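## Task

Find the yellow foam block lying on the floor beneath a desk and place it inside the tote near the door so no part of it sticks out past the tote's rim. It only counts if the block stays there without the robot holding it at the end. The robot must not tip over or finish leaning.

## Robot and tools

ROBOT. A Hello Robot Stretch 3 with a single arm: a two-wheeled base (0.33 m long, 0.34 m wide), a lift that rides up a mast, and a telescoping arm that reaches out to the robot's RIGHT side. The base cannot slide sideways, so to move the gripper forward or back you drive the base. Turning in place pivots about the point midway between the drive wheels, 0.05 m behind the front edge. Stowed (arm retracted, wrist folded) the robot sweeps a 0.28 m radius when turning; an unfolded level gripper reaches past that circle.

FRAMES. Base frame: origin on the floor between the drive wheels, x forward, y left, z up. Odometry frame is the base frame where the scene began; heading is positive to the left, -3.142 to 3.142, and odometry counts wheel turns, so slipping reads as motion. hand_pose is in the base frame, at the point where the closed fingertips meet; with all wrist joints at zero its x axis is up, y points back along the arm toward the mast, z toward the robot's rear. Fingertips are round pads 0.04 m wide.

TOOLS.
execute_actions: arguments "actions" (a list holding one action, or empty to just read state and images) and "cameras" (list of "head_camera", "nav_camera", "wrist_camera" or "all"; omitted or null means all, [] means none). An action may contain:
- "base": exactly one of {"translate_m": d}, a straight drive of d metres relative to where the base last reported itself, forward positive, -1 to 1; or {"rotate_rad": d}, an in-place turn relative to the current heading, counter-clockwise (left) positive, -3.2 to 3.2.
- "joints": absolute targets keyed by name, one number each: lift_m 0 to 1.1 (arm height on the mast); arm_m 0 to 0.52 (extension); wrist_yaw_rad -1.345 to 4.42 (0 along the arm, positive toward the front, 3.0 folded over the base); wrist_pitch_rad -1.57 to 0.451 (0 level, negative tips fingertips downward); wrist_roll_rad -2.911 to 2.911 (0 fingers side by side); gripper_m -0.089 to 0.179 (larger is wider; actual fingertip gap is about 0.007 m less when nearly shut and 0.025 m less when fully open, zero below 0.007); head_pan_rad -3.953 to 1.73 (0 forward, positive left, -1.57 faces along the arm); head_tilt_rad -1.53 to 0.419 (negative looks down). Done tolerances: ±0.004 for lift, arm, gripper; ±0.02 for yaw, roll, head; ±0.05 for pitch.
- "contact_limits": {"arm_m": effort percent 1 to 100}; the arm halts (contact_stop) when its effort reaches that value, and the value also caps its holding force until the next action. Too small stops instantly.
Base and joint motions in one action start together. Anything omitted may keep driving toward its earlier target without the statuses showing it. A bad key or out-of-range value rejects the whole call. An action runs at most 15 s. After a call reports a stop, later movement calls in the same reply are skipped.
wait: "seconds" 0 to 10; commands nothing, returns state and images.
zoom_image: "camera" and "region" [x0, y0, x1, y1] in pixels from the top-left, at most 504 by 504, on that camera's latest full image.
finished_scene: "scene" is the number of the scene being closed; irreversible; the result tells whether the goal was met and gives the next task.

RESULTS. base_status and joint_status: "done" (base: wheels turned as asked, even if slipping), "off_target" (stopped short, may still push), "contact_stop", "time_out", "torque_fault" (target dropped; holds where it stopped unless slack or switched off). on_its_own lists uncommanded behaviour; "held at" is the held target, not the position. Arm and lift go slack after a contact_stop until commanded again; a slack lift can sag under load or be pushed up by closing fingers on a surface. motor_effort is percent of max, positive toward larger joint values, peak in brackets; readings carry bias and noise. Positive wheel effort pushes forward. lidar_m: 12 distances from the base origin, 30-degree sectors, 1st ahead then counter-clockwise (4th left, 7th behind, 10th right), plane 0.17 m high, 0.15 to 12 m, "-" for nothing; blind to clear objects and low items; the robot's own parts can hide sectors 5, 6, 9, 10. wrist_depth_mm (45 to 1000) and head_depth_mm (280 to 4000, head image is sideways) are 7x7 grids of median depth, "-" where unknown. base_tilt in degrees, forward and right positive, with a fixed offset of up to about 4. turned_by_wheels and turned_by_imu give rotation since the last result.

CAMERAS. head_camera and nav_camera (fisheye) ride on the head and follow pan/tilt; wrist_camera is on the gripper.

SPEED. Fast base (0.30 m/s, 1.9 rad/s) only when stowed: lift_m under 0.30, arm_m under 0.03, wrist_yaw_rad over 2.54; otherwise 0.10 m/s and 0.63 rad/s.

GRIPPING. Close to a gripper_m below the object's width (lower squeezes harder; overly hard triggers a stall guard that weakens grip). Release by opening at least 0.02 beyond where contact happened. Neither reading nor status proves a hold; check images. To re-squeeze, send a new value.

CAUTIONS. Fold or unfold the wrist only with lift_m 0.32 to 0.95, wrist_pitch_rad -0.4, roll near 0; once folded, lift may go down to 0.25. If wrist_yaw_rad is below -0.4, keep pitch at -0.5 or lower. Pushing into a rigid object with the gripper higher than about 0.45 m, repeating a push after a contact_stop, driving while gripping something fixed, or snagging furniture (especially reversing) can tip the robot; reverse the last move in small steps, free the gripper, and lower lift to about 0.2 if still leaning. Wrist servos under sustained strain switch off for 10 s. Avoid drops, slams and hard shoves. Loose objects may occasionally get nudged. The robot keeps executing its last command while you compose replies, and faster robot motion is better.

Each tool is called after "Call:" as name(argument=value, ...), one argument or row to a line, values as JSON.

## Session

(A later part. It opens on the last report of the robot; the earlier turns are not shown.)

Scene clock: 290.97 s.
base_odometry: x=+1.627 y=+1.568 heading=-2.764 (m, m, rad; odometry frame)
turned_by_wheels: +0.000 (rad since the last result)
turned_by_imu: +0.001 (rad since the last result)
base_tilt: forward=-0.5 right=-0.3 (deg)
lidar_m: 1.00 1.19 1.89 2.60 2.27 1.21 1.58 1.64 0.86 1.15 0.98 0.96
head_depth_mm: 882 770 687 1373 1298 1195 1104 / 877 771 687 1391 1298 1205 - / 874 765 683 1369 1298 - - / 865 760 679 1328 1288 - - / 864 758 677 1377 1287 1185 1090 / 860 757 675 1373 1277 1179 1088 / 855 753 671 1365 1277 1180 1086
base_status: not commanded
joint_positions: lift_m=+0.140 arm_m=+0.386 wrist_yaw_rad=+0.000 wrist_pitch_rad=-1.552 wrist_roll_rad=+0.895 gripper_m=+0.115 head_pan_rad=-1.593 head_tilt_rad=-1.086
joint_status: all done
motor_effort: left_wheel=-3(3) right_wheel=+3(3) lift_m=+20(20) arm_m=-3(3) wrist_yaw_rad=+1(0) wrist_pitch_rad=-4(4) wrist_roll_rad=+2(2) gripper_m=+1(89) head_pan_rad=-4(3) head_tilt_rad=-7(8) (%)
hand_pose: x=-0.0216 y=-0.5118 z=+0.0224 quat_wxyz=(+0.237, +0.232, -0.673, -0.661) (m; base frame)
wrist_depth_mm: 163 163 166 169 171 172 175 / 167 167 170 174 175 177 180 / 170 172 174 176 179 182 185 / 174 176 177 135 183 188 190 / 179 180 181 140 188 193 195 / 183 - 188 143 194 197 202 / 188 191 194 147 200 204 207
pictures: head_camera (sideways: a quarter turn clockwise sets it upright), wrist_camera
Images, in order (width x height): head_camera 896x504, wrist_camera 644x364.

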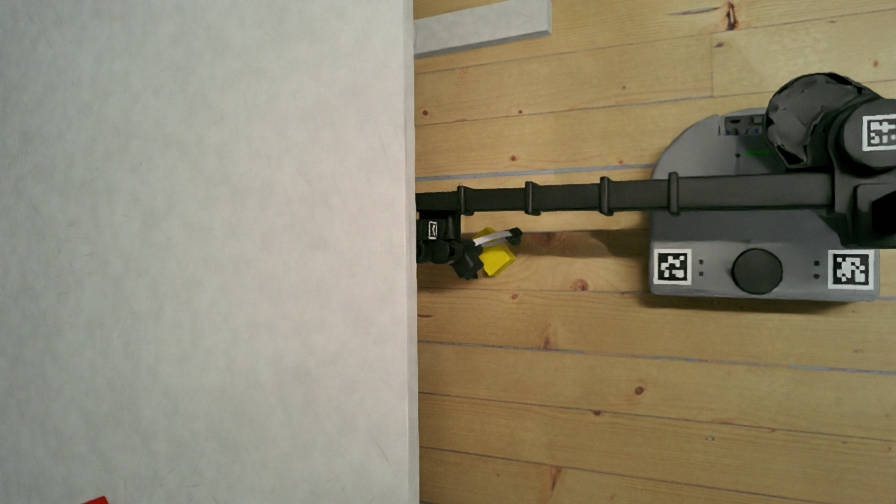

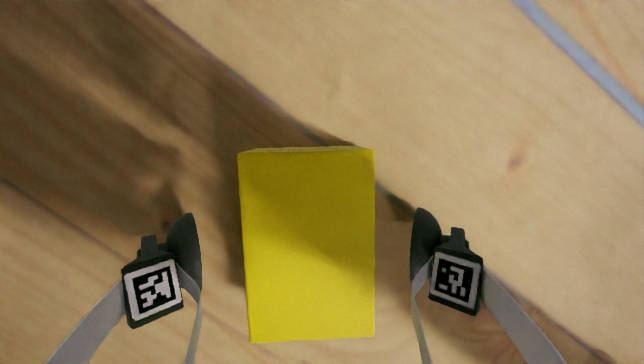

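Call:
execute_actions(
  actions=[
    {"joints": {"lift_m": 0.128, "gripper_m": 0.095}},
  ],
  cameras=["wrist_camera"],
)

Call:
execute_actions(
  actions=[
    {"joints": {"gripper_m": 0.03}},
  ],
  cameras=["head_camera", "wrist_camera"],
)

Scene clock: 304.90 s.
base_odometry: x=+1.627 y=+1.568 heading=-2.764 (m, m, rad; odometry frame)
turned_by_wheels: +0.000 (rad since the last result)
turned_by_imu: +0.001 (rad since the last result)
base_tilt: forward=-0.5 right=-0.3 (deg)
lidar_m: 1.00 1.19 1.88 2.60 2.26 1.21 1.58 1.64 0.86 1.15 0.98 0.96
head_depth_mm: 882 769 688 1372 1301 1197 1104 / 876 766 686 1389 1295 1208 - / 872 764 682 1361 1298 - - / 867 760 680 1335 1295 - - / 864 757 677 1383 1285 1179 1089 / 860 756 676 1365 1286 1182 1094 / 861 754 670 1368 1283 1173 1086
base_status: not commanded
joint_positions: lift_m=+0.133 arm_m=+0.386 wrist_yaw_rad=+0.000 wrist_pitch_rad=-1.558 wrist_roll_rad=+0.895 gripper_m=+0.095 head_pan_rad=-1.593 head_tilt_rad=-1.087
joint_status: lift_m contact_stop (moved -0.007 of -0.012); the others done
on_its_own: lift_m is slack since a contact_stop, until your next command for it (your +0.128 is given up)
motor_effort: left_wheel=-4(3) right_wheel=+6(6) lift_m=+27(27) arm_m=-3(3) wrist_yaw_rad=+1(1) wrist_pitch_rad=-1(4) wrist_roll_rad=+2(2) gripper_m=-4(77) head_pan_rad=-4(4) head_tilt_rad=-7(8) (%)
hand_pose: x=-0.0216 y=-0.5102 z=+0.0151 quat_wxyz=(+0.236, +0.233, -0.671, -0.663) (m; base frame)
wrist_depth_mm: 156 158 160 163 165 167 170 / 159 162 163 166 169 171 174 / 163 166 167 170 173 176 179 / 168 170 169 129 178 180 184 / 172 173 133 133 182 185 189 / 176 178 136 137 189 191 195 / 181 184 185 140 193 196 201
pictures: wrist_camera
Images, in order (width x height): wrist_camera 644x364.

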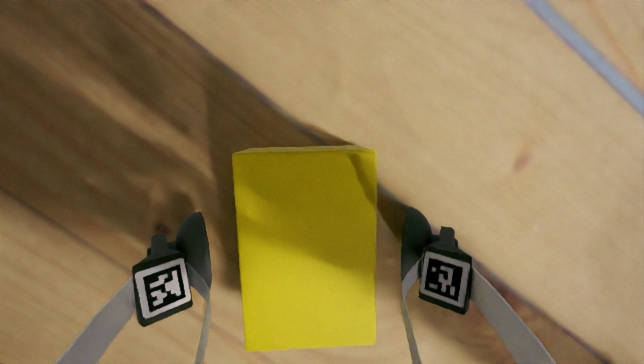

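not run: a stop came earlier in this reply.

Call:
execute_actions(
  actions=[
    {"joints": {"lift_m": 0.143, "gripper_m": 0.03}},
  ],
  cameras=["head_camera", "wrist_camera"],
)

Scene clock: 310.57 s.
base_odometry: x=+1.627 y=+1.568 heading=-2.764 (m, m, rad; odometry frame)
turned_by_wheels: +0.000 (rad since the last result)
turned_by_imu: +0.001 (rad since the last result)
base_tilt: forward=-0.5 right=-0.3 (deg)
lidar_m: 1.00 1.19 1.88 2.59 2.27 1.21 1.58 1.64 0.86 1.15 0.98 0.96
head_depth_mm: 881 771 688 1371 1307 1200 1104 / 878 766 684 1386 1301 1209 - / 871 764 679 1366 1301 - - / 869 763 679 1326 1288 - - / 866 760 677 1374 1288 1181 1090 / 859 756 676 1373 1282 1178 1089 / 855 753 670 1366 1282 1173 1095
base_status: not commanded
joint_positions: lift_m=+0.143 arm_m=+0.386 wrist_yaw_rad=+0.000 wrist_pitch_rad=-1.557 wrist_roll_rad=+0.895 gripper_m=+0.031 head_pan_rad=-1.593 head_tilt_rad=-1.087
joint_status: all done
motor_effort: left_wheel=-3(4) right_wheel=+3(6) lift_m=+36(36) arm_m=-3(2) wrist_yaw_rad=+0(1) wrist_pitch_rad=-2(1) wrist_roll_rad=+2(2) gripper_m=-14(95) head_pan_rad=-4(5) head_tilt_rad=-8(9) (%)
hand_pose: x=-0.0216 y=-0.5105 z=+0.0248 quat_wxyz=(+0.236, +0.233, -0.671, -0.663) (m; base frame)
wrist_depth_mm: 164 165 168 170 173 175 178 / 167 169 172 174 177 180 183 / 171 174 176 178 182 185 187 / 175 178 178 134 187 190 194 / 179 184 137 138 191 196 198 / 184 187 140 141 - 200 205 / 190 193 195 146 204 207 210
pictures: head_camera (sideways: a quarter turn clockwise sets it upright), wrist_camera
Images, in order (width x height): head_camera 896x504, wrist_camera 644x364.

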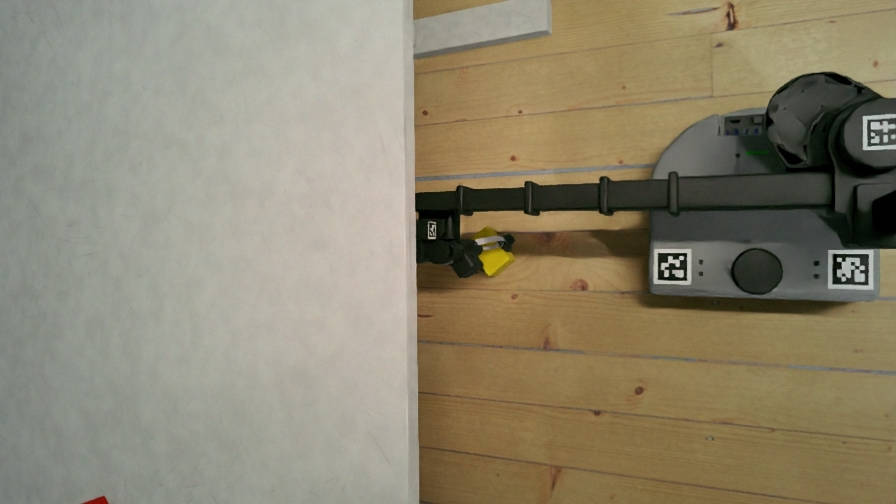

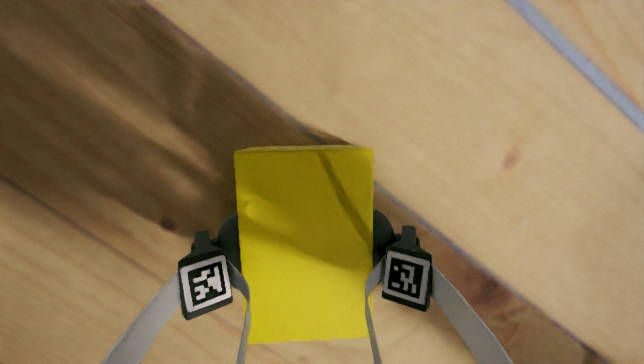

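Call:
execute_actions(
  actions=[
    {"base": {"rotate_rad": 1.445}, "joints": {"lift_m": 0.34, "arm_m": 0.0, "gripper_m": 0.005, "wrist_pitch_rad": -0.4, "wrist_roll_rad": 0.0, "head_pan_rad": -0.5, "head_tilt_rad": -0.9}},
  ],
  cameras=["head_camera", "wrist_camera"],
)

Scene clock: 369.67 s.
base_odometry: x=+1.627 y=+1.568 heading=-1.319 (m, m, rad; odometry frame)
turned_by_wheels: +1.445 (rad since the last result)
turned_by_imu: +1.425 (rad since the last result)
base_tilt: forward=-0.5 right=-0.3 (deg)
lidar_m: 2.60 2.08 1.21 1.58 1.60 0.86 1.15 1.16 0.96 1.00 1.19 1.23
head_depth_mm: 1055 1217 1632 1549 1396 1234 1054 / 1625 1379 1571 1599 1398 1229 1136 / 1687 2019 1806 1591 1386 1220 1115 / 1697 2044 1864 1591 1387 1225 1113 / 2579 2132 1852 1590 1381 1222 1092 / 2578 2229 1854 1567 1384 1213 1091 / 2420 2220 1834 1560 1371 1212 1085
base_status: done
joint_positions: lift_m=+0.340 arm_m=+0.000 wrist_yaw_rad=+0.000 wrist_pitch_rad=-0.422 wrist_roll_rad=+0.004 gripper_m=+0.009 head_pan_rad=-0.507 head_tilt_rad=-0.902
joint_status: gripper_m off_target (ended at +0.009, target +0.005); the others done
motor_effort: left_wheel=-3(7) right_wheel=+3(9) lift_m=+36(38) arm_m=-2(1) wrist_yaw_rad=+0(0) wrist_pitch_rad=+12(12) wrist_roll_rad=-2(2) gripper_m=-22(100) head_pan_rad=+4(47) head_tilt_rad=+1(22) (%)
hand_pose: x=-0.0215 y=-0.3691 z=+0.3513 quat_wxyz=(+0.690, +0.148, -0.693, -0.149) (m; base frame)
wrist_depth_mm: 933 - - 724 - - 967 / - - - 794 - - 582 / 924 913 951 853 952 - 639 / 760 802 772 132 846 858 729 / 675 671 135 136 655 669 692 / 552 562 138 140 556 576 563 / 478 482 471 144 490 490 492
pictures: head_camera (sideways: a quarter turn clockwise sets it upright), wrist_camera
Images, in order (width x height): head_camera 896x504, wrist_camera 644x364.

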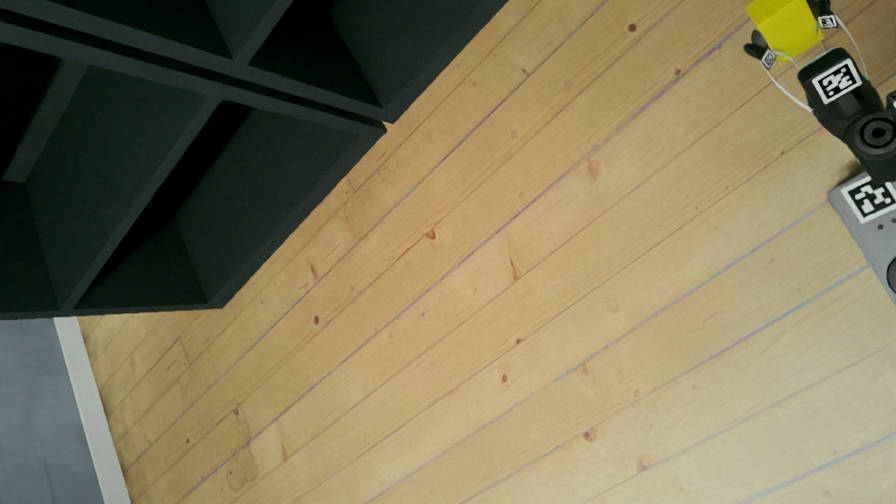

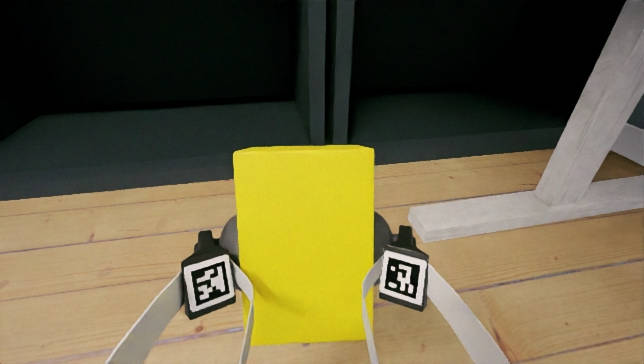

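Call:
execute_actions(
  actions=[
    {"base": {"translate_m": 0.2}, "joints": {"lift_m": 0.292, "wrist_yaw_rad": 2.7, "head_pan_rad": -0.2, "head_tilt_rad": -1.0}},
  ],
  cameras=["head_camera"],
)

Scene clock: 384.93 s.
base_odometry: x=+1.677 y=+1.374 heading=-1.319 (m, m, rad; odometry frame)
turned_by_wheels: +0.000 (rad since the last result)
turned_by_imu: +0.001 (rad since the last result)
base_tilt: forward=-0.5 right=-0.3 (deg)
lidar_m: 2.40 1.94 1.75 1.17 1.62 1.04 1.35 1.10 1.05 1.02 1.07 1.70
head_depth_mm: 1466 1833 1667 1513 1340 1202 1097 / 2388 1881 1731 1509 1344 1205 1100 / 2341 1989 1717 1499 1338 1194 - / 2302 1982 1699 1494 1339 1203 1137 / 2263 1988 1713 1502 1327 1195 819 / 2208 1979 1697 1492 1321 1196 1101 / 2155 1986 1692 1473 1319 1188 1078
base_status: done
joint_positions: lift_m=+0.292 arm_m=+0.000 wrist_yaw_rad=+2.698 wrist_pitch_rad=-0.422 wrist_roll_rad=+0.004 gripper_m=+0.009 head_pan_rad=-0.207 head_tilt_rad=-0.988
joint_status: all done
motor_effort: left_wheel=-3(9) right_wheel=+2(11) lift_m=+21(34) arm_m=-3(3) wrist_yaw_rad=+2(2) wrist_pitch_rad=+11(11) wrist_roll_rad=-2(2) gripper_m=-21(22) head_pan_rad=+4(29) head_tilt_rad=-7(21) (%)
hand_pose: x=+0.0748 y=+0.0569 z=+0.3041 quat_wxyz=(+0.297, +0.708, -0.008, +0.640) (m; base frame)
wrist_depth_mm: - - - - - - - / - - - - - - - / - 992 - - - - - / 751 752 689 133 768 763 768 / 634 608 136 136 630 603 613 / - 535 139 140 492 516 508 / - - - 144 430 433 436
pictures: head_camera (sideways: a quarter turn clockwise sets it upright)
Images, in order (width x height): head_camera 896x504.

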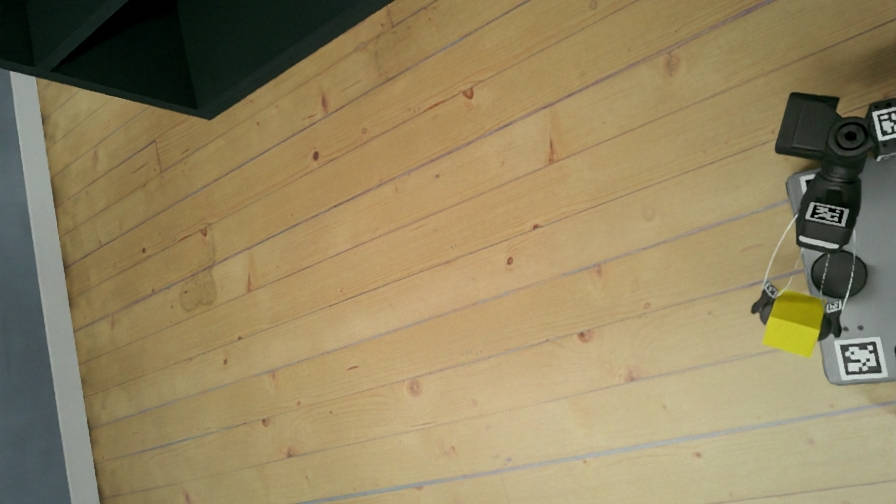

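Call:
execute_actions(
  actions=[
    {"base": {"translate_m": 1.0}},
  ],
  cameras=[],
)

Call:
execute_actions(
  actions=[
    {"base": {"translate_m": 0.85}, "joints": {"head_pan_rad": -1.25, "head_tilt_rad": -0.55}},
  ],
  cameras=["head_camera"],
)

Scene clock: 395.13 s.
base_odometry: x=+1.925 y=+0.405 heading=-1.319 (m, m, rad; odometry frame)
turned_by_wheels: +0.000 (rad since the last result)
turned_by_imu: +0.004 (rad since the last result)
base_tilt: forward=-0.5 right=-0.3 (deg)
lidar_m: 1.42 1.43 1.42 1.45 1.76 2.20 1.99 1.58 0.92 1.07 0.92 1.54
head_depth_mm: 1573 1918 1735 1514 1347 1210 1100 / 1527 1872 1730 1507 1340 1202 1094 / 1457 1801 1713 1502 1336 1206 - / 1406 1711 1710 1488 1330 1206 1130 / 1358 1626 1696 1493 1331 1196 823 / 1298 1565 1680 1491 1328 1194 1101 / 1254 1494 1676 1484 1321 1186 1080
base_status: done
joint_positions: lift_m=+0.292 arm_m=+0.000 wrist_yaw_rad=+2.698 wrist_pitch_rad=-0.422 wrist_roll_rad=+0.004 gripper_m=+0.009 head_pan_rad=-0.207 head_tilt_rad=-0.989
joint_status: not commanded
motor_effort: left_wheel=-4(9) right_wheel=+3(10) lift_m=+20(20) arm_m=-3(3) wrist_yaw_rad=+1(2) wrist_pitch_rad=+11(11) wrist_roll_rad=-2(2) gripper_m=-22(21) head_pan_rad=+3(4) head_tilt_rad=-7(8) (%)
hand_pose: x=+0.0747 y=+0.0569 z=+0.3041 quat_wxyz=(+0.297, +0.708, -0.008, +0.641) (m; base frame)
wrist_depth_mm: - - - - - - - / - - - - - - - / - - - - - - - / 768 772 704 133 754 761 770 / 629 602 136 137 641 609 604 / - 523 138 140 491 512 508 / - - - 144 435 428 439
pictures: none
No camera images: the call's "cameras" was empty. Leave "cameras" out to get every camera's image.

Scene clock: 399.80 s.
base_odometry: x=+2.137 y=-0.418 heading=-1.320 (m, m, rad; odometry frame)
turned_by_wheels: +0.000 (rad since the last result)
turned_by_imu: +0.003 (rad since the last result)
base_tilt: forward=-0.5 right=-0.3 (deg)
lidar_m: 0.58 0.59 0.73 1.51 1.44 2.01 2.83 1.43 0.80 0.99 0.96 0.63
head_depth_mm: 2365 2586 2845 2371 1785 1420 1212 / 2402 2655 2957 2342 1797 1441 1211 / 2456 2750 2969 2321 1778 1447 1206 / 2392 2651 2970 2316 1766 1434 1207 / 1572 1714 1866 2040 1777 1435 1205 / 1220 1308 1408 1507 1598 1414 1191 / 976 1031 1090 1156 1233 1302 1187
base_status: done
joint_positions: lift_m=+0.292 arm_m=+0.000 wrist_yaw_rad=+2.699 wrist_pitch_rad=-0.422 wrist_roll_rad=+0.004 gripper_m=+0.009 head_pan_rad=-1.243 head_tilt_rad=-0.557
joint_status: all done
motor_effort: left_wheel=-4(7) right_wheel=+3(10) lift_m=+20(21) arm_m=-2(3) wrist_yaw_rad=+2(2) wrist_pitch_rad=+11(11) wrist_roll_rad=-2(2) gripper_m=-21(21) head_pan_rad=-4(46) head_tilt_rad=+3(36) (%)
hand_pose: x=+0.0747 y=+0.0570 z=+0.3041 quat_wxyz=(+0.297, +0.708, -0.008, +0.641) (m; base frame)
wrist_depth_mm: - - - 871 638 509 418 / - - - 967 680 534 434 / - - - 949 716 562 454 / 758 763 686 132 721 589 475 / 622 604 136 136 632 580 489 / - 519 139 140 482 509 488 / - - - 144 431 437 441
pictures: head_camera (sideways: a quarter turn clockwise sets it upright)
Images, in order (width x height): head_camera 896x504.

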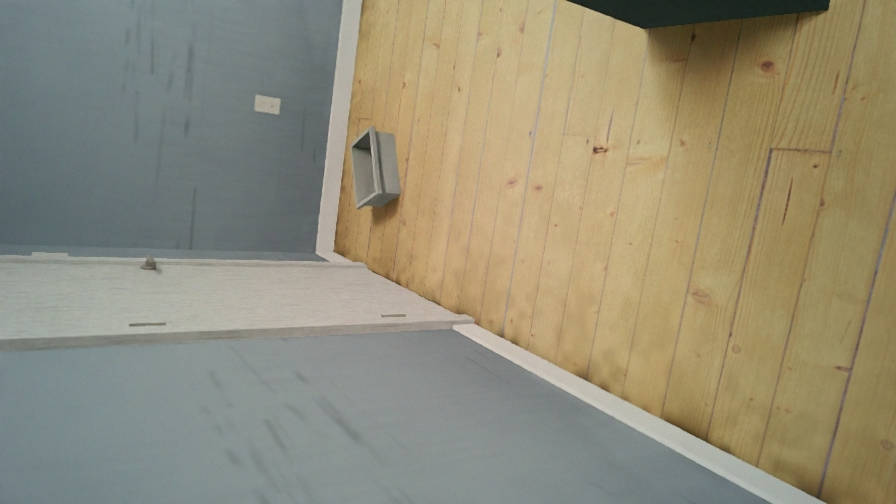

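Call:
execute_actions(
  actions=[
    {"base": {"rotate_rad": -1.4}, "joints": {"head_pan_rad": 0.0, "head_tilt_rad": -0.7}},
  ],
  cameras=[],
)

Call:
execute_actions(
  actions=[
    {"base": {"translate_m": 1.0}},
  ],
  cameras=["head_camera"],
)

Scene clock: 423.80 s.
base_odometry: x=+2.137 y=-0.418 heading=-2.719 (m, m, rad; odometry frame)
turned_by_wheels: -1.400 (rad since the last result)
turned_by_imu: -1.376 (rad since the last result)
base_tilt: forward=-0.5 right=-0.3 (deg)
lidar_m: 1.87 0.79 0.60 0.58 0.61 0.86 1.44 1.96 2.77 2.35 1.44 0.80
head_depth_mm: 2459 2751 1200 1158 1183 1310 1151 / 2484 2845 2558 1962 1545 1332 1141 / 2492 2823 2520 1926 1573 1327 1144 / 2516 2835 2539 1925 1574 1317 1141 / 2527 2891 2504 1934 1556 1315 1140 / 1959 2054 2135 1921 1569 1315 1140 / 1424 1475 1539 1594 1512 1315 1131
base_status: done
joint_positions: lift_m=+0.292 arm_m=+0.000 wrist_yaw_rad=+2.699 wrist_pitch_rad=-0.422 wrist_roll_rad=+0.004 gripper_m=+0.009 head_pan_rad=-0.007 head_tilt_rad=-0.692
joint_status: all done
motor_effort: left_wheel=+3(12) right_wheel=-5(12) lift_m=+19(21) arm_m=-3(3) wrist_yaw_rad=+2(2) wrist_pitch_rad=+11(12) wrist_roll_rad=-2(2) gripper_m=-22(21) head_pan_rad=+5(46) head_tilt_rad=-6(24) (%)
hand_pose: x=+0.0747 y=+0.0569 z=+0.3041 quat_wxyz=(+0.297, +0.708, -0.008, +0.641) (m; base frame)
wrist_depth_mm: 463 507 557 627 734 879 - / 496 554 611 690 798 981 - / 535 594 658 754 869 - - / 569 633 663 132 746 755 763 / 603 605 136 136 631 608 613 / - 521 138 140 492 506 507 / - - - 144 437 436 436
pictures: none
No camera images: the call's "cameras" was empty. Leave "cameras" out to get every camera's image.

Scene clock: 428.90 s.
base_odometry: x=+1.225 y=-0.828 heading=-2.719 (m, m, rad; odometry frame)
turned_by_wheels: +0.000 (rad since the last result)
turned_by_imu: +0.004 (rad since the last result)
base_tilt: forward=-0.5 right=-0.2 (deg)
lidar_m: 1.77 0.73 0.55 0.54 0.56 0.80 2.42 2.81 0.44 0.42 0.45 1.94
head_depth_mm: 1586 1802 2086 1950 1588 1340 1148 / 1584 1808 2098 1940 1580 1335 1155 / 1595 1828 2124 1911 1580 1330 1140 / 1617 1854 2143 1863 1578 1321 1145 / 1619 1852 2136 1902 1571 1317 1136 / 1608 1807 2004 1860 1566 1313 1136 / 1266 1301 1354 1407 1446 1312 1126
base_status: done
joint_positions: lift_m=+0.292 arm_m=+0.000 wrist_yaw_rad=+2.699 wrist_pitch_rad=-0.422 wrist_roll_rad=+0.004 gripper_m=+0.009 head_pan_rad=-0.007 head_tilt_rad=-0.692
joint_status: not commanded
motor_effort: left_wheel=+3(11) right_wheel=-5(9) lift_m=+21(20) arm_m=-2(3) wrist_yaw_rad=+2(2) wrist_pitch_rad=+11(11) wrist_roll_rad=-2(2) gripper_m=-22(21) head_pan_rad=+4(4) head_tilt_rad=-6(5) (%)
hand_pose: x=+0.0747 y=+0.0569 z=+0.3041 quat_wxyz=(+0.297, +0.708, -0.008, +0.641) (m; base frame)
wrist_depth_mm: 430 467 533 586 671 759 927 / 460 506 567 646 767 876 - / 496 551 596 701 827 964 - / 537 584 626 133 781 773 767 / 567 592 136 136 649 606 614 / - 520 138 139 486 510 511 / - - - 144 438 436 433
pictures: head_camera (sideways: a quarter turn clockwise sets it upright)
Images, in order (width x height): head_camera 896x504.

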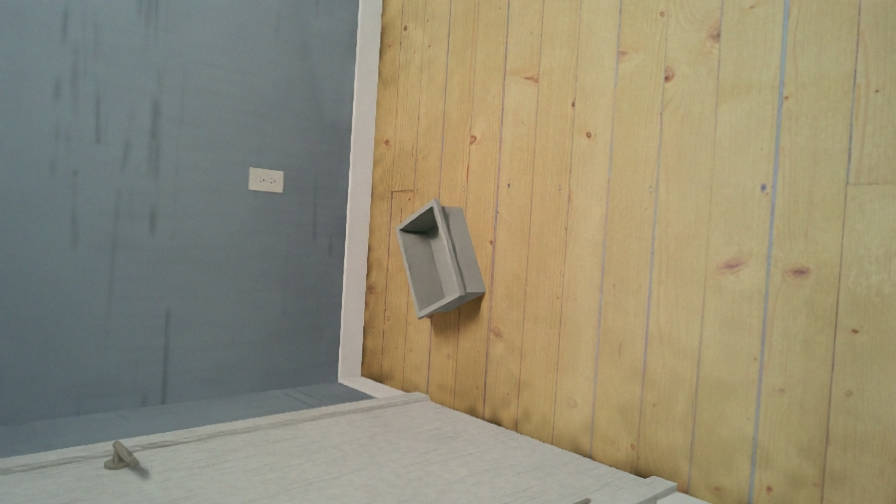

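Call:
execute_actions(
  actions=[
    {"base": {"translate_m": 0.95}, "joints": {"head_tilt_rad": -1.1}},
  ],
  cameras=["head_camera"],
)

Scene clock: 467.67 s.
base_odometry: x=+0.358 y=-1.217 heading=-2.719 (m, m, rad; odometry frame)
turned_by_wheels: +0.000 (rad since the last result)
turned_by_imu: +0.005 (rad since the last result)
base_tilt: forward=-0.5 right=-0.2 (deg)
lidar_m: 0.95 0.63 0.48 0.47 0.49 0.73 2.39 0.91 1.17 2.94 1.28 0.97
head_depth_mm: 899 1112 1449 1432 1306 1195 1099 / 908 1122 1462 1426 1301 1200 1110 / 917 1131 1471 1425 1291 1202 - / 923 1145 1485 1391 1279 1199 - / 932 1164 1496 1412 1272 1180 - / 942 1177 1490 1408 1286 1186 - / 950 1142 1323 1344 1267 1174 1097
base_status: done
joint_positions: lift_m=+0.292 arm_m=+0.000 wrist_yaw_rad=+2.699 wrist_pitch_rad=-0.422 wrist_roll_rad=+0.004 gripper_m=+0.009 head_pan_rad=-0.007 head_tilt_rad=-1.087
joint_status: all done
motor_effort: left_wheel=+3(9) right_wheel=-4(9) lift_m=+20(21) arm_m=-3(3) wrist_yaw_rad=+2(2) wrist_pitch_rad=+11(11) wrist_roll_rad=-2(2) gripper_m=-21(21) head_pan_rad=+5(3) head_tilt_rad=-8(40) (%)
hand_pose: x=+0.0747 y=+0.0570 z=+0.3041 quat_wxyz=(+0.297, +0.708, -0.008, +0.641) (m; base frame)
wrist_depth_mm: 381 421 467 517 610 737 732 / 410 448 502 568 675 813 752 / 444 485 540 629 749 881 786 / 476 527 564 133 747 772 718 / 528 572 136 136 628 529 474 / - 524 139 140 490 404 472 / - - - 144 436 411 358
pictures: head_camera (sideways: a quarter turn clockwise sets it upright)
Images, in order (width x height): head_camera 896x504.

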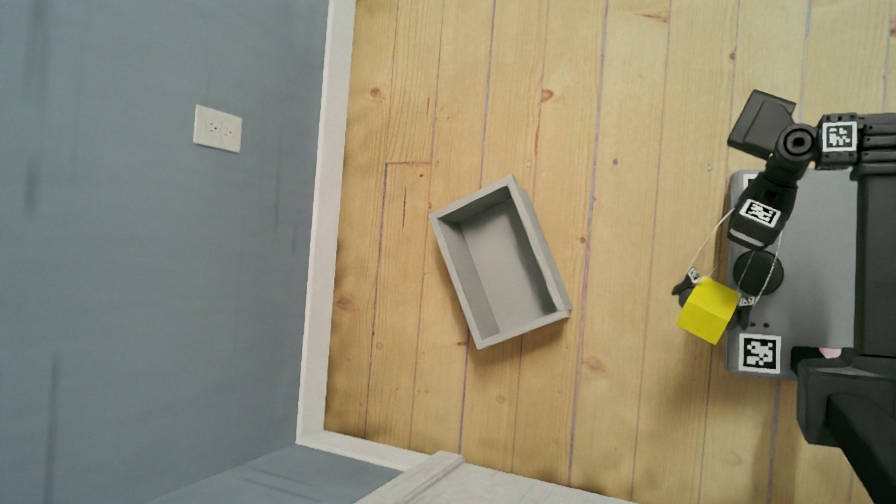

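Call:
execute_actions(
  actions=[
    {"base": {"rotate_rad": 1.62}, "joints": {"lift_m": 0.32, "wrist_yaw_rad": 0.0, "arm_m": 0.345, "head_pan_rad": -1.57, "head_tilt_rad": -1.1}},
  ],
  cameras=["head_camera"],
)

Call:
execute_actions(
  actions=[
    {"joints": {"lift_m": 0.29, "wrist_pitch_rad": -1.55, "wrist_roll_rad": -0.38}},
  ],
  cameras=["head_camera", "wrist_camera"],
)

Scene clock: 492.00 s.
base_odometry: x=+0.358 y=-1.217 heading=-1.099 (m, m, rad; odometry frame)
turned_by_wheels: +1.620 (rad since the last result)
turned_by_imu: +1.597 (rad since the last result)
base_tilt: forward=-0.5 right=-0.2 (deg)
lidar_m: 0.47 0.50 0.77 2.95 1.05 1.22 2.77 1.24 0.97 0.95 0.61 0.48
head_depth_mm: 896 1097 1416 1431 1307 1200 1115 / 909 1117 1448 1426 1302 1208 - / 918 1140 1460 1393 1304 - - / 938 1161 1413 1368 1280 - - / 950 1187 1501 1417 1276 1182 1093 / 962 1206 1498 1410 1283 1179 1087 / 974 1108 1188 1239 1249 1173 1083
base_status: done
joint_positions: lift_m=+0.320 arm_m=+0.345 wrist_yaw_rad=+0.001 wrist_pitch_rad=-0.422 wrist_roll_rad=+0.003 gripper_m=+0.009 head_pan_rad=-1.563 head_tilt_rad=-1.087
joint_status: all done
motor_effort: left_wheel=-3(9) right_wheel=+2(10) lift_m=+36(38) arm_m=+3(4) wrist_yaw_rad=+0(0) wrist_pitch_rad=+11(12) wrist_roll_rad=-1(2) gripper_m=-22(22) head_pan_rad=-3(47) head_tilt_rad=-8(9) (%)
hand_pose: x=-0.0213 y=-0.7135 z=+0.3314 quat_wxyz=(+0.691, +0.148, -0.692, -0.148) (m; base frame)
wrist_depth_mm: 334 332 325 324 319 315 308 / 367 364 356 350 347 343 340 / 404 403 391 379 381 377 375 / 454 447 416 132 427 424 411 / 489 493 136 136 471 471 459 / 493 536 139 140 497 508 512 / 455 461 452 144 464 463 464
pictures: head_camera (sideways: a quarter turn clockwise sets it upright)
Images, in order (width x height): head_camera 896x504.

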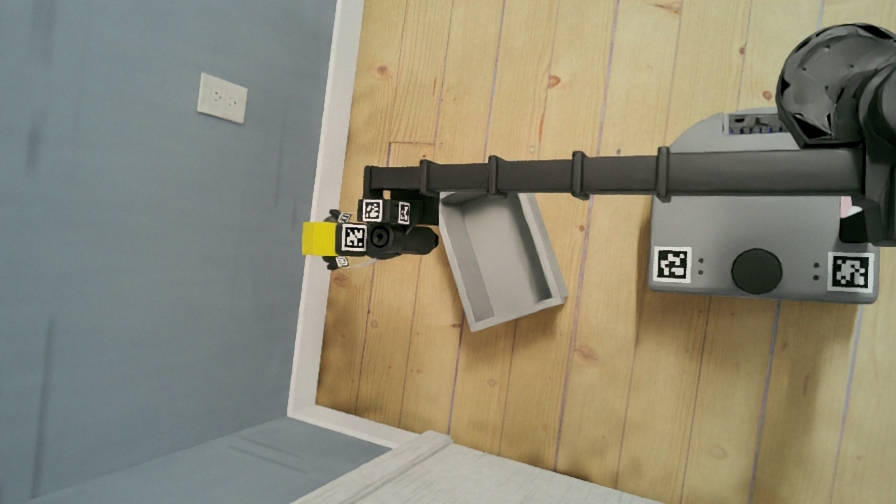

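Scene clock: 493.40 s.
base_odometry: x=+0.358 y=-1.217 heading=-1.099 (m, m, rad; odometry frame)
turned_by_wheels: +0.000 (rad since the last result)
turned_by_imu: +0.000 (rad since the last result)
base_tilt: forward=-0.5 right=-0.2 (deg)
lidar_m: 0.47 0.50 0.77 2.95 1.05 1.23 2.78 1.24 0.96 0.42 0.61 0.48
head_depth_mm: 894 1097 1413 1432 1306 1196 1112 / 907 1119 1458 1427 1303 1208 - / 920 1143 1459 1407 1298 - - / 935 1156 1500 1364 1276 - - / 948 1180 1490 1419 1274 1181 1096 / 964 1205 1485 1413 1288 1179 1092 / 973 1106 1188 1231 1254 1168 1087
base_status: not commanded
joint_positions: lift_m=+0.290 arm_m=+0.345 wrist_yaw_rad=+0.001 wrist_pitch_rad=-1.542 wrist_roll_rad=-0.374 gripper_m=+0.009 head_pan_rad=-1.563 head_tilt_rad=-1.087
joint_status: all done
motor_effort: left_wheel=-2(3) right_wheel=+2(2) lift_m=+21(34) arm_m=+3(3) wrist_yaw_rad=+0(1) wrist_pitch_rad=-4(11) wrist_roll_rad=-2(3) gripper_m=-22(22) head_pan_rad=-4(4) head_tilt_rad=-8(8) (%)
hand_pose: x=-0.0216 y=-0.4729 z=+0.1722 quat_wxyz=(+0.593, +0.576, -0.403, -0.393) (m; base frame)
wrist_depth_mm: 298 305 306 309 317 324 330 / 302 197 201 203 208 223 338 / 308 247 317 323 326 240 342 / 314 248 324 133 336 262 353 / 323 246 136 136 342 262 360 / 333 227 139 140 269 263 375 / 341 222 227 144 239 374 382
pictures: head_camera (sideways: a quarter turn clockwise sets it upright), wrist_camera
Images, in order (width x height): head_camera 896x504, wrist_camera 644x364.

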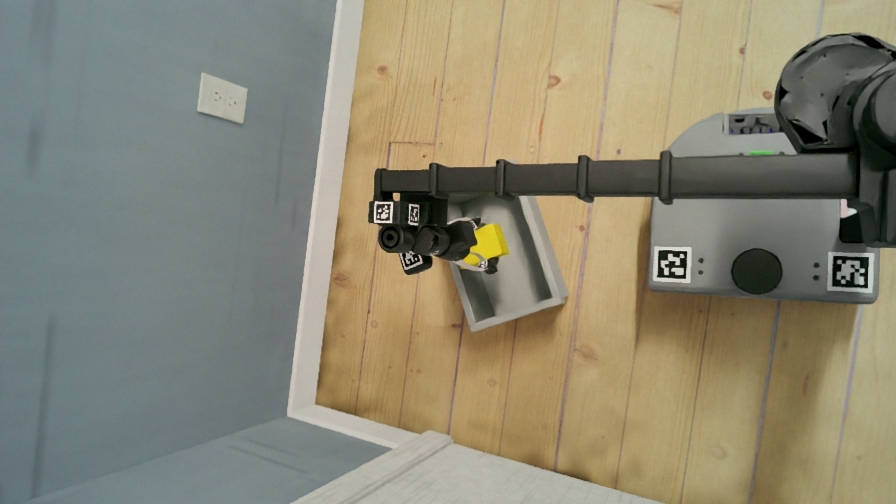

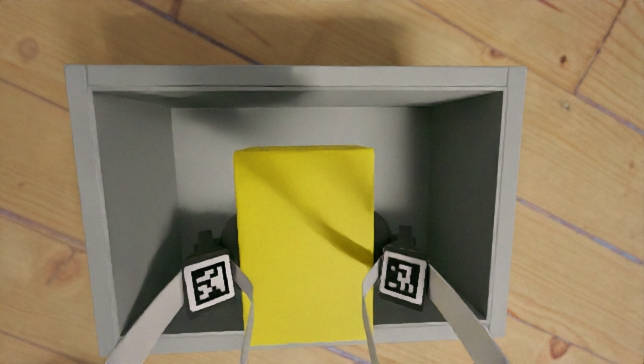

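Call:
execute_actions(
  actions=[
    {"joints": {"lift_m": 0.155}},
  ],
  cameras=["wrist_camera"],
)

Scene clock: 506.20 s.
base_odometry: x=+0.358 y=-1.217 heading=-1.099 (m, m, rad; odometry frame)
turned_by_wheels: +0.000 (rad since the last result)
turned_by_imu: +0.001 (rad since the last result)
base_tilt: forward=-0.5 right=-0.2 (deg)
lidar_m: 0.47 0.50 0.77 2.94 1.05 1.22 2.77 1.24 0.97 0.95 0.62 0.48
head_depth_mm: 893 1100 1413 1435 1299 1193 1103 / 905 1118 1451 1425 1304 1208 - / 923 1141 1476 1436 1292 - - / 935 1158 1499 1431 1274 - - / 947 1187 1498 1415 1279 1181 1091 / 956 1207 1496 1407 1281 1180 1083 / 974 1107 1192 1240 1253 1177 1082
base_status: not commanded
joint_positions: lift_m=+0.155 arm_m=+0.345 wrist_yaw_rad=+0.001 wrist_pitch_rad=-1.544 wrist_roll_rad=-0.374 gripper_m=+0.009 head_pan_rad=-1.563 head_tilt_rad=-1.087
joint_status: all done
motor_effort: left_wheel=-3(2) right_wheel=+2(2) lift_m=+20(21) arm_m=+3(3) wrist_yaw_rad=+1(1) wrist_pitch_rad=-4(4) wrist_roll_rad=-2(2) gripper_m=-22(21) head_pan_rad=-3(4) head_tilt_rad=-8(9) (%)
hand_pose: x=-0.0216 y=-0.4726 z=+0.0373 quat_wxyz=(+0.592, +0.577, -0.403, -0.393) (m; base frame)
wrist_depth_mm: 92 84 85 86 87 87 88 / 156 158 160 162 165 168 138 / 172 182 186 188 193 195 143 / 172 187 188 133 198 199 144 / 172 192 136 137 202 204 145 / 171 195 139 140 209 208 145 / 169 199 203 144 211 198 145
pictures: wrist_camera
Images, in order (width x height): wrist_camera 644x364.

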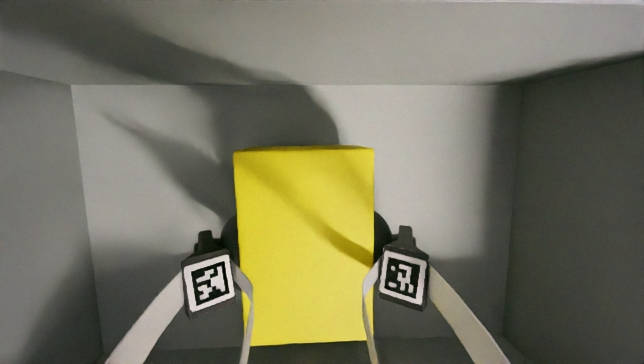

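Call:
execute_actions(
  actions=[
    {"joints": {"lift_m": 0.146, "gripper_m": 0.045}},
  ],
  cameras=[],
)

Call:
execute_actions(
  actions=[
    {"joints": {"gripper_m": 0.11}},
  ],
  cameras=["wrist_camera"],
)

Scene clock: 521.90 s.
base_odometry: x=+0.358 y=-1.217 heading=-1.099 (m, m, rad; odometry frame)
turned_by_wheels: +0.000 (rad since the last result)
turned_by_imu: +0.001 (rad since the last result)
base_tilt: forward=-0.5 right=-0.2 (deg)
lidar_m: 0.47 0.50 0.77 2.95 1.05 1.23 2.77 1.24 0.97 0.95 0.61 0.48
head_depth_mm: 890 1094 1418 1438 1311 1196 1100 / 908 1119 1452 1426 1305 1208 - / 922 1140 1470 1437 1297 - - / 933 1164 1496 1434 1280 - - / 951 1183 1503 1404 1277 1184 1094 / 965 1208 1487 1413 1285 1178 1096 / 977 1103 1192 1235 1249 1175 1087
base_status: not commanded
joint_positions: lift_m=+0.146 arm_m=+0.345 wrist_yaw_rad=+0.001 wrist_pitch_rad=-1.544 wrist_roll_rad=-0.374 gripper_m=+0.046 head_pan_rad=-1.563 head_tilt_rad=-1.087
joint_status: all done
motor_effort: left_wheel=-3(2) right_wheel=+2(2) lift_m=+21(23) arm_m=+3(3) wrist_yaw_rad=-1(0) wrist_pitch_rad=-3(4) wrist_roll_rad=-2(2) gripper_m=-9(73) head_pan_rad=-4(4) head_tilt_rad=-7(8) (%)
hand_pose: x=-0.0216 y=-0.4726 z=+0.0283 quat_wxyz=(+0.592, +0.577, -0.403, -0.393) (m; base frame)
wrist_depth_mm: 93 84 85 86 87 87 88 / 157 157 160 162 165 167 137 / 170 175 177 180 183 186 144 / 171 177 180 135 188 191 144 / 171 182 139 138 195 195 144 / 171 187 141 143 - 199 145 / 170 192 196 147 203 193 146
pictures: none
No camera images: the call's "cameras" was empty. Leave "cameras" out to get every camera's image.

Scene clock: 523.03 s.
base_odometry: x=+0.358 y=-1.217 heading=-1.099 (m, m, rad; odometry frame)
turned_by_wheels: +0.000 (rad since the last result)
turned_by_imu: +0.000 (rad since the last result)
base_tilt: forward=-0.5 right=-0.2 (deg)
lidar_m: 0.47 0.50 0.77 2.94 1.05 1.23 2.78 1.24 0.97 0.95 0.61 0.48
head_depth_mm: 891 1101 1413 1418 1301 1202 1104 / 906 1118 1447 1422 1303 1204 - / 921 1140 1468 1433 1292 - - / 936 1159 1493 1432 1274 - - / 950 1183 1487 1417 1275 1184 1090 / 963 1208 1492 1406 1287 1185 1087 / 972 1101 1194 1237 1238 1172 1081
base_status: not commanded
joint_positions: lift_m=+0.146 arm_m=+0.345 wrist_yaw_rad=+0.001 wrist_pitch_rad=-1.544 wrist_roll_rad=-0.374 gripper_m=+0.110 head_pan_rad=-1.563 head_tilt_rad=-1.087
joint_status: all done
motor_effort: left_wheel=-3(2) right_wheel=+2(2) lift_m=+21(21) arm_m=+3(3) wrist_yaw_rad=+0(1) wrist_pitch_rad=-3(4) wrist_roll_rad=-2(2) gripper_m=+1(89) head_pan_rad=-3(3) head_tilt_rad=-8(8) (%)
hand_pose: x=-0.0216 y=-0.4726 z=+0.0283 quat_wxyz=(+0.592, +0.577, -0.403, -0.393) (m; base frame)
wrist_depth_mm: 93 85 85 86 86 87 88 / 156 157 160 162 164 167 137 / 169 173 176 180 183 186 144 / 171 179 179 139 188 190 144 / 173 183 143 142 193 196 144 / 170 186 189 146 198 198 145 / 165 194 195 195 203 204 145
pictures: wrist_camera
Images, in order (width x height): wrist_camera 644x364.

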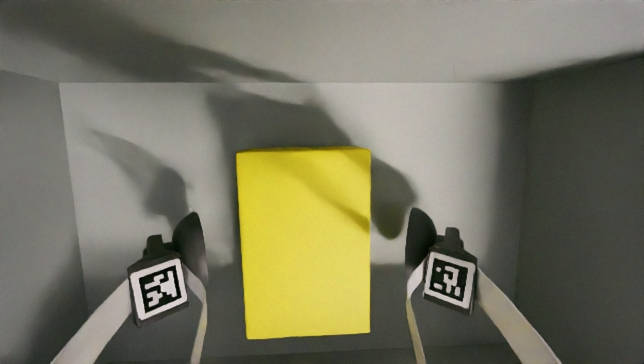

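Released. Lift the gripper clear of the tote.

Call:
execute_actions(
  actions=[
    {"joints": {"lift_m": 0.28}},
  ],
  cameras=["head_camera", "wrist_camera"],
)

Scene clock: 530.10 s.
base_odometry: x=+0.358 y=-1.217 heading=-1.099 (m, m, rad; odometry frame)
turned_by_wheels: +0.000 (rad since the last result)
turned_by_imu: +0.001 (rad since the last result)
base_tilt: forward=-0.5 right=-0.3 (deg)
lidar_m: 0.47 0.50 0.77 2.94 1.05 1.22 2.78 1.24 0.96 0.95 0.61 0.48
head_depth_mm: 890 1099 1410 1427 1303 1199 1109 / 906 1114 1452 1434 1302 1208 - / 922 1141 1471 1415 1296 - - / 936 1158 1502 1377 1281 - - / 951 1186 1500 1409 1271 1175 1095 / 969 1200 1493 1406 1285 1178 1090 / 974 1106 1186 1234 1252 1168 1088
base_status: not commanded
joint_positions: lift_m=+0.280 arm_m=+0.345 wrist_yaw_rad=+0.001 wrist_pitch_rad=-1.544 wrist_roll_rad=-0.374 gripper_m=+0.110 head_pan_rad=-1.563 head_tilt_rad=-1.087
joint_status: all done
motor_effort: left_wheel=-2(3) right_wheel=+2(2) lift_m=+36(37) arm_m=+2(3) wrist_yaw_rad=-1(0) wrist_pitch_rad=-4(4) wrist_roll_rad=-2(2) gripper_m=+1(1) head_pan_rad=-3(4) head_tilt_rad=-8(7) (%)
hand_pose: x=-0.0216 y=-0.4726 z=+0.1616 quat_wxyz=(+0.592, +0.577, -0.403, -0.393) (m; base frame)
wrist_depth_mm: 288 293 297 302 307 310 317 / 288 191 194 197 201 203 324 / 298 247 308 314 315 224 335 / 306 247 313 274 324 243 341 / 313 229 321 327 332 243 351 / 321 212 291 290 271 357 362 / 333 211 216 229 226 359 371
pictures: head_camera (sideways: a quarter turn clockwise sets it upright), wrist_camera
Images, in order (width x height): head_camera 896x504, wrist_camera 644x364.

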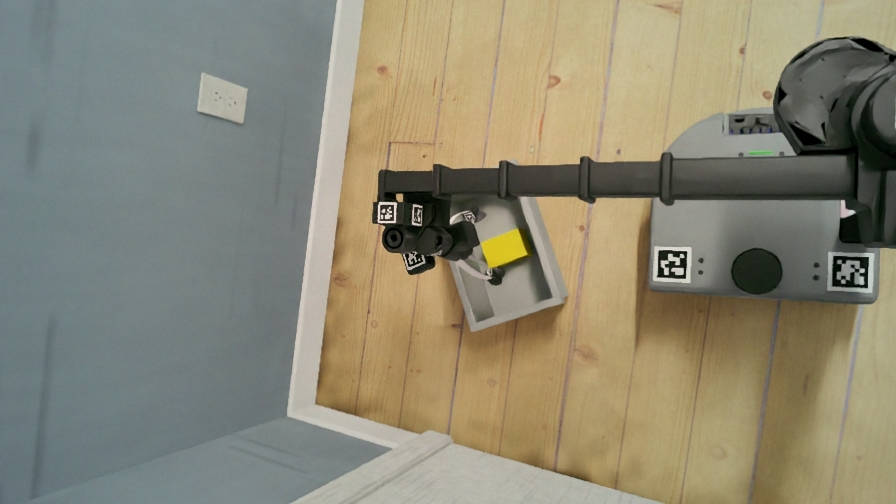

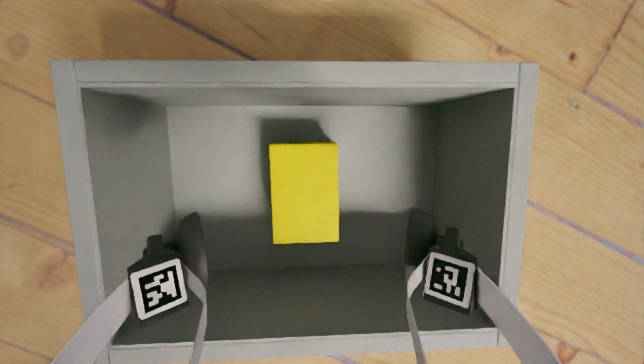

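Call:
finished_scene(
  scene=1,
)

The scene is finished: the task was done.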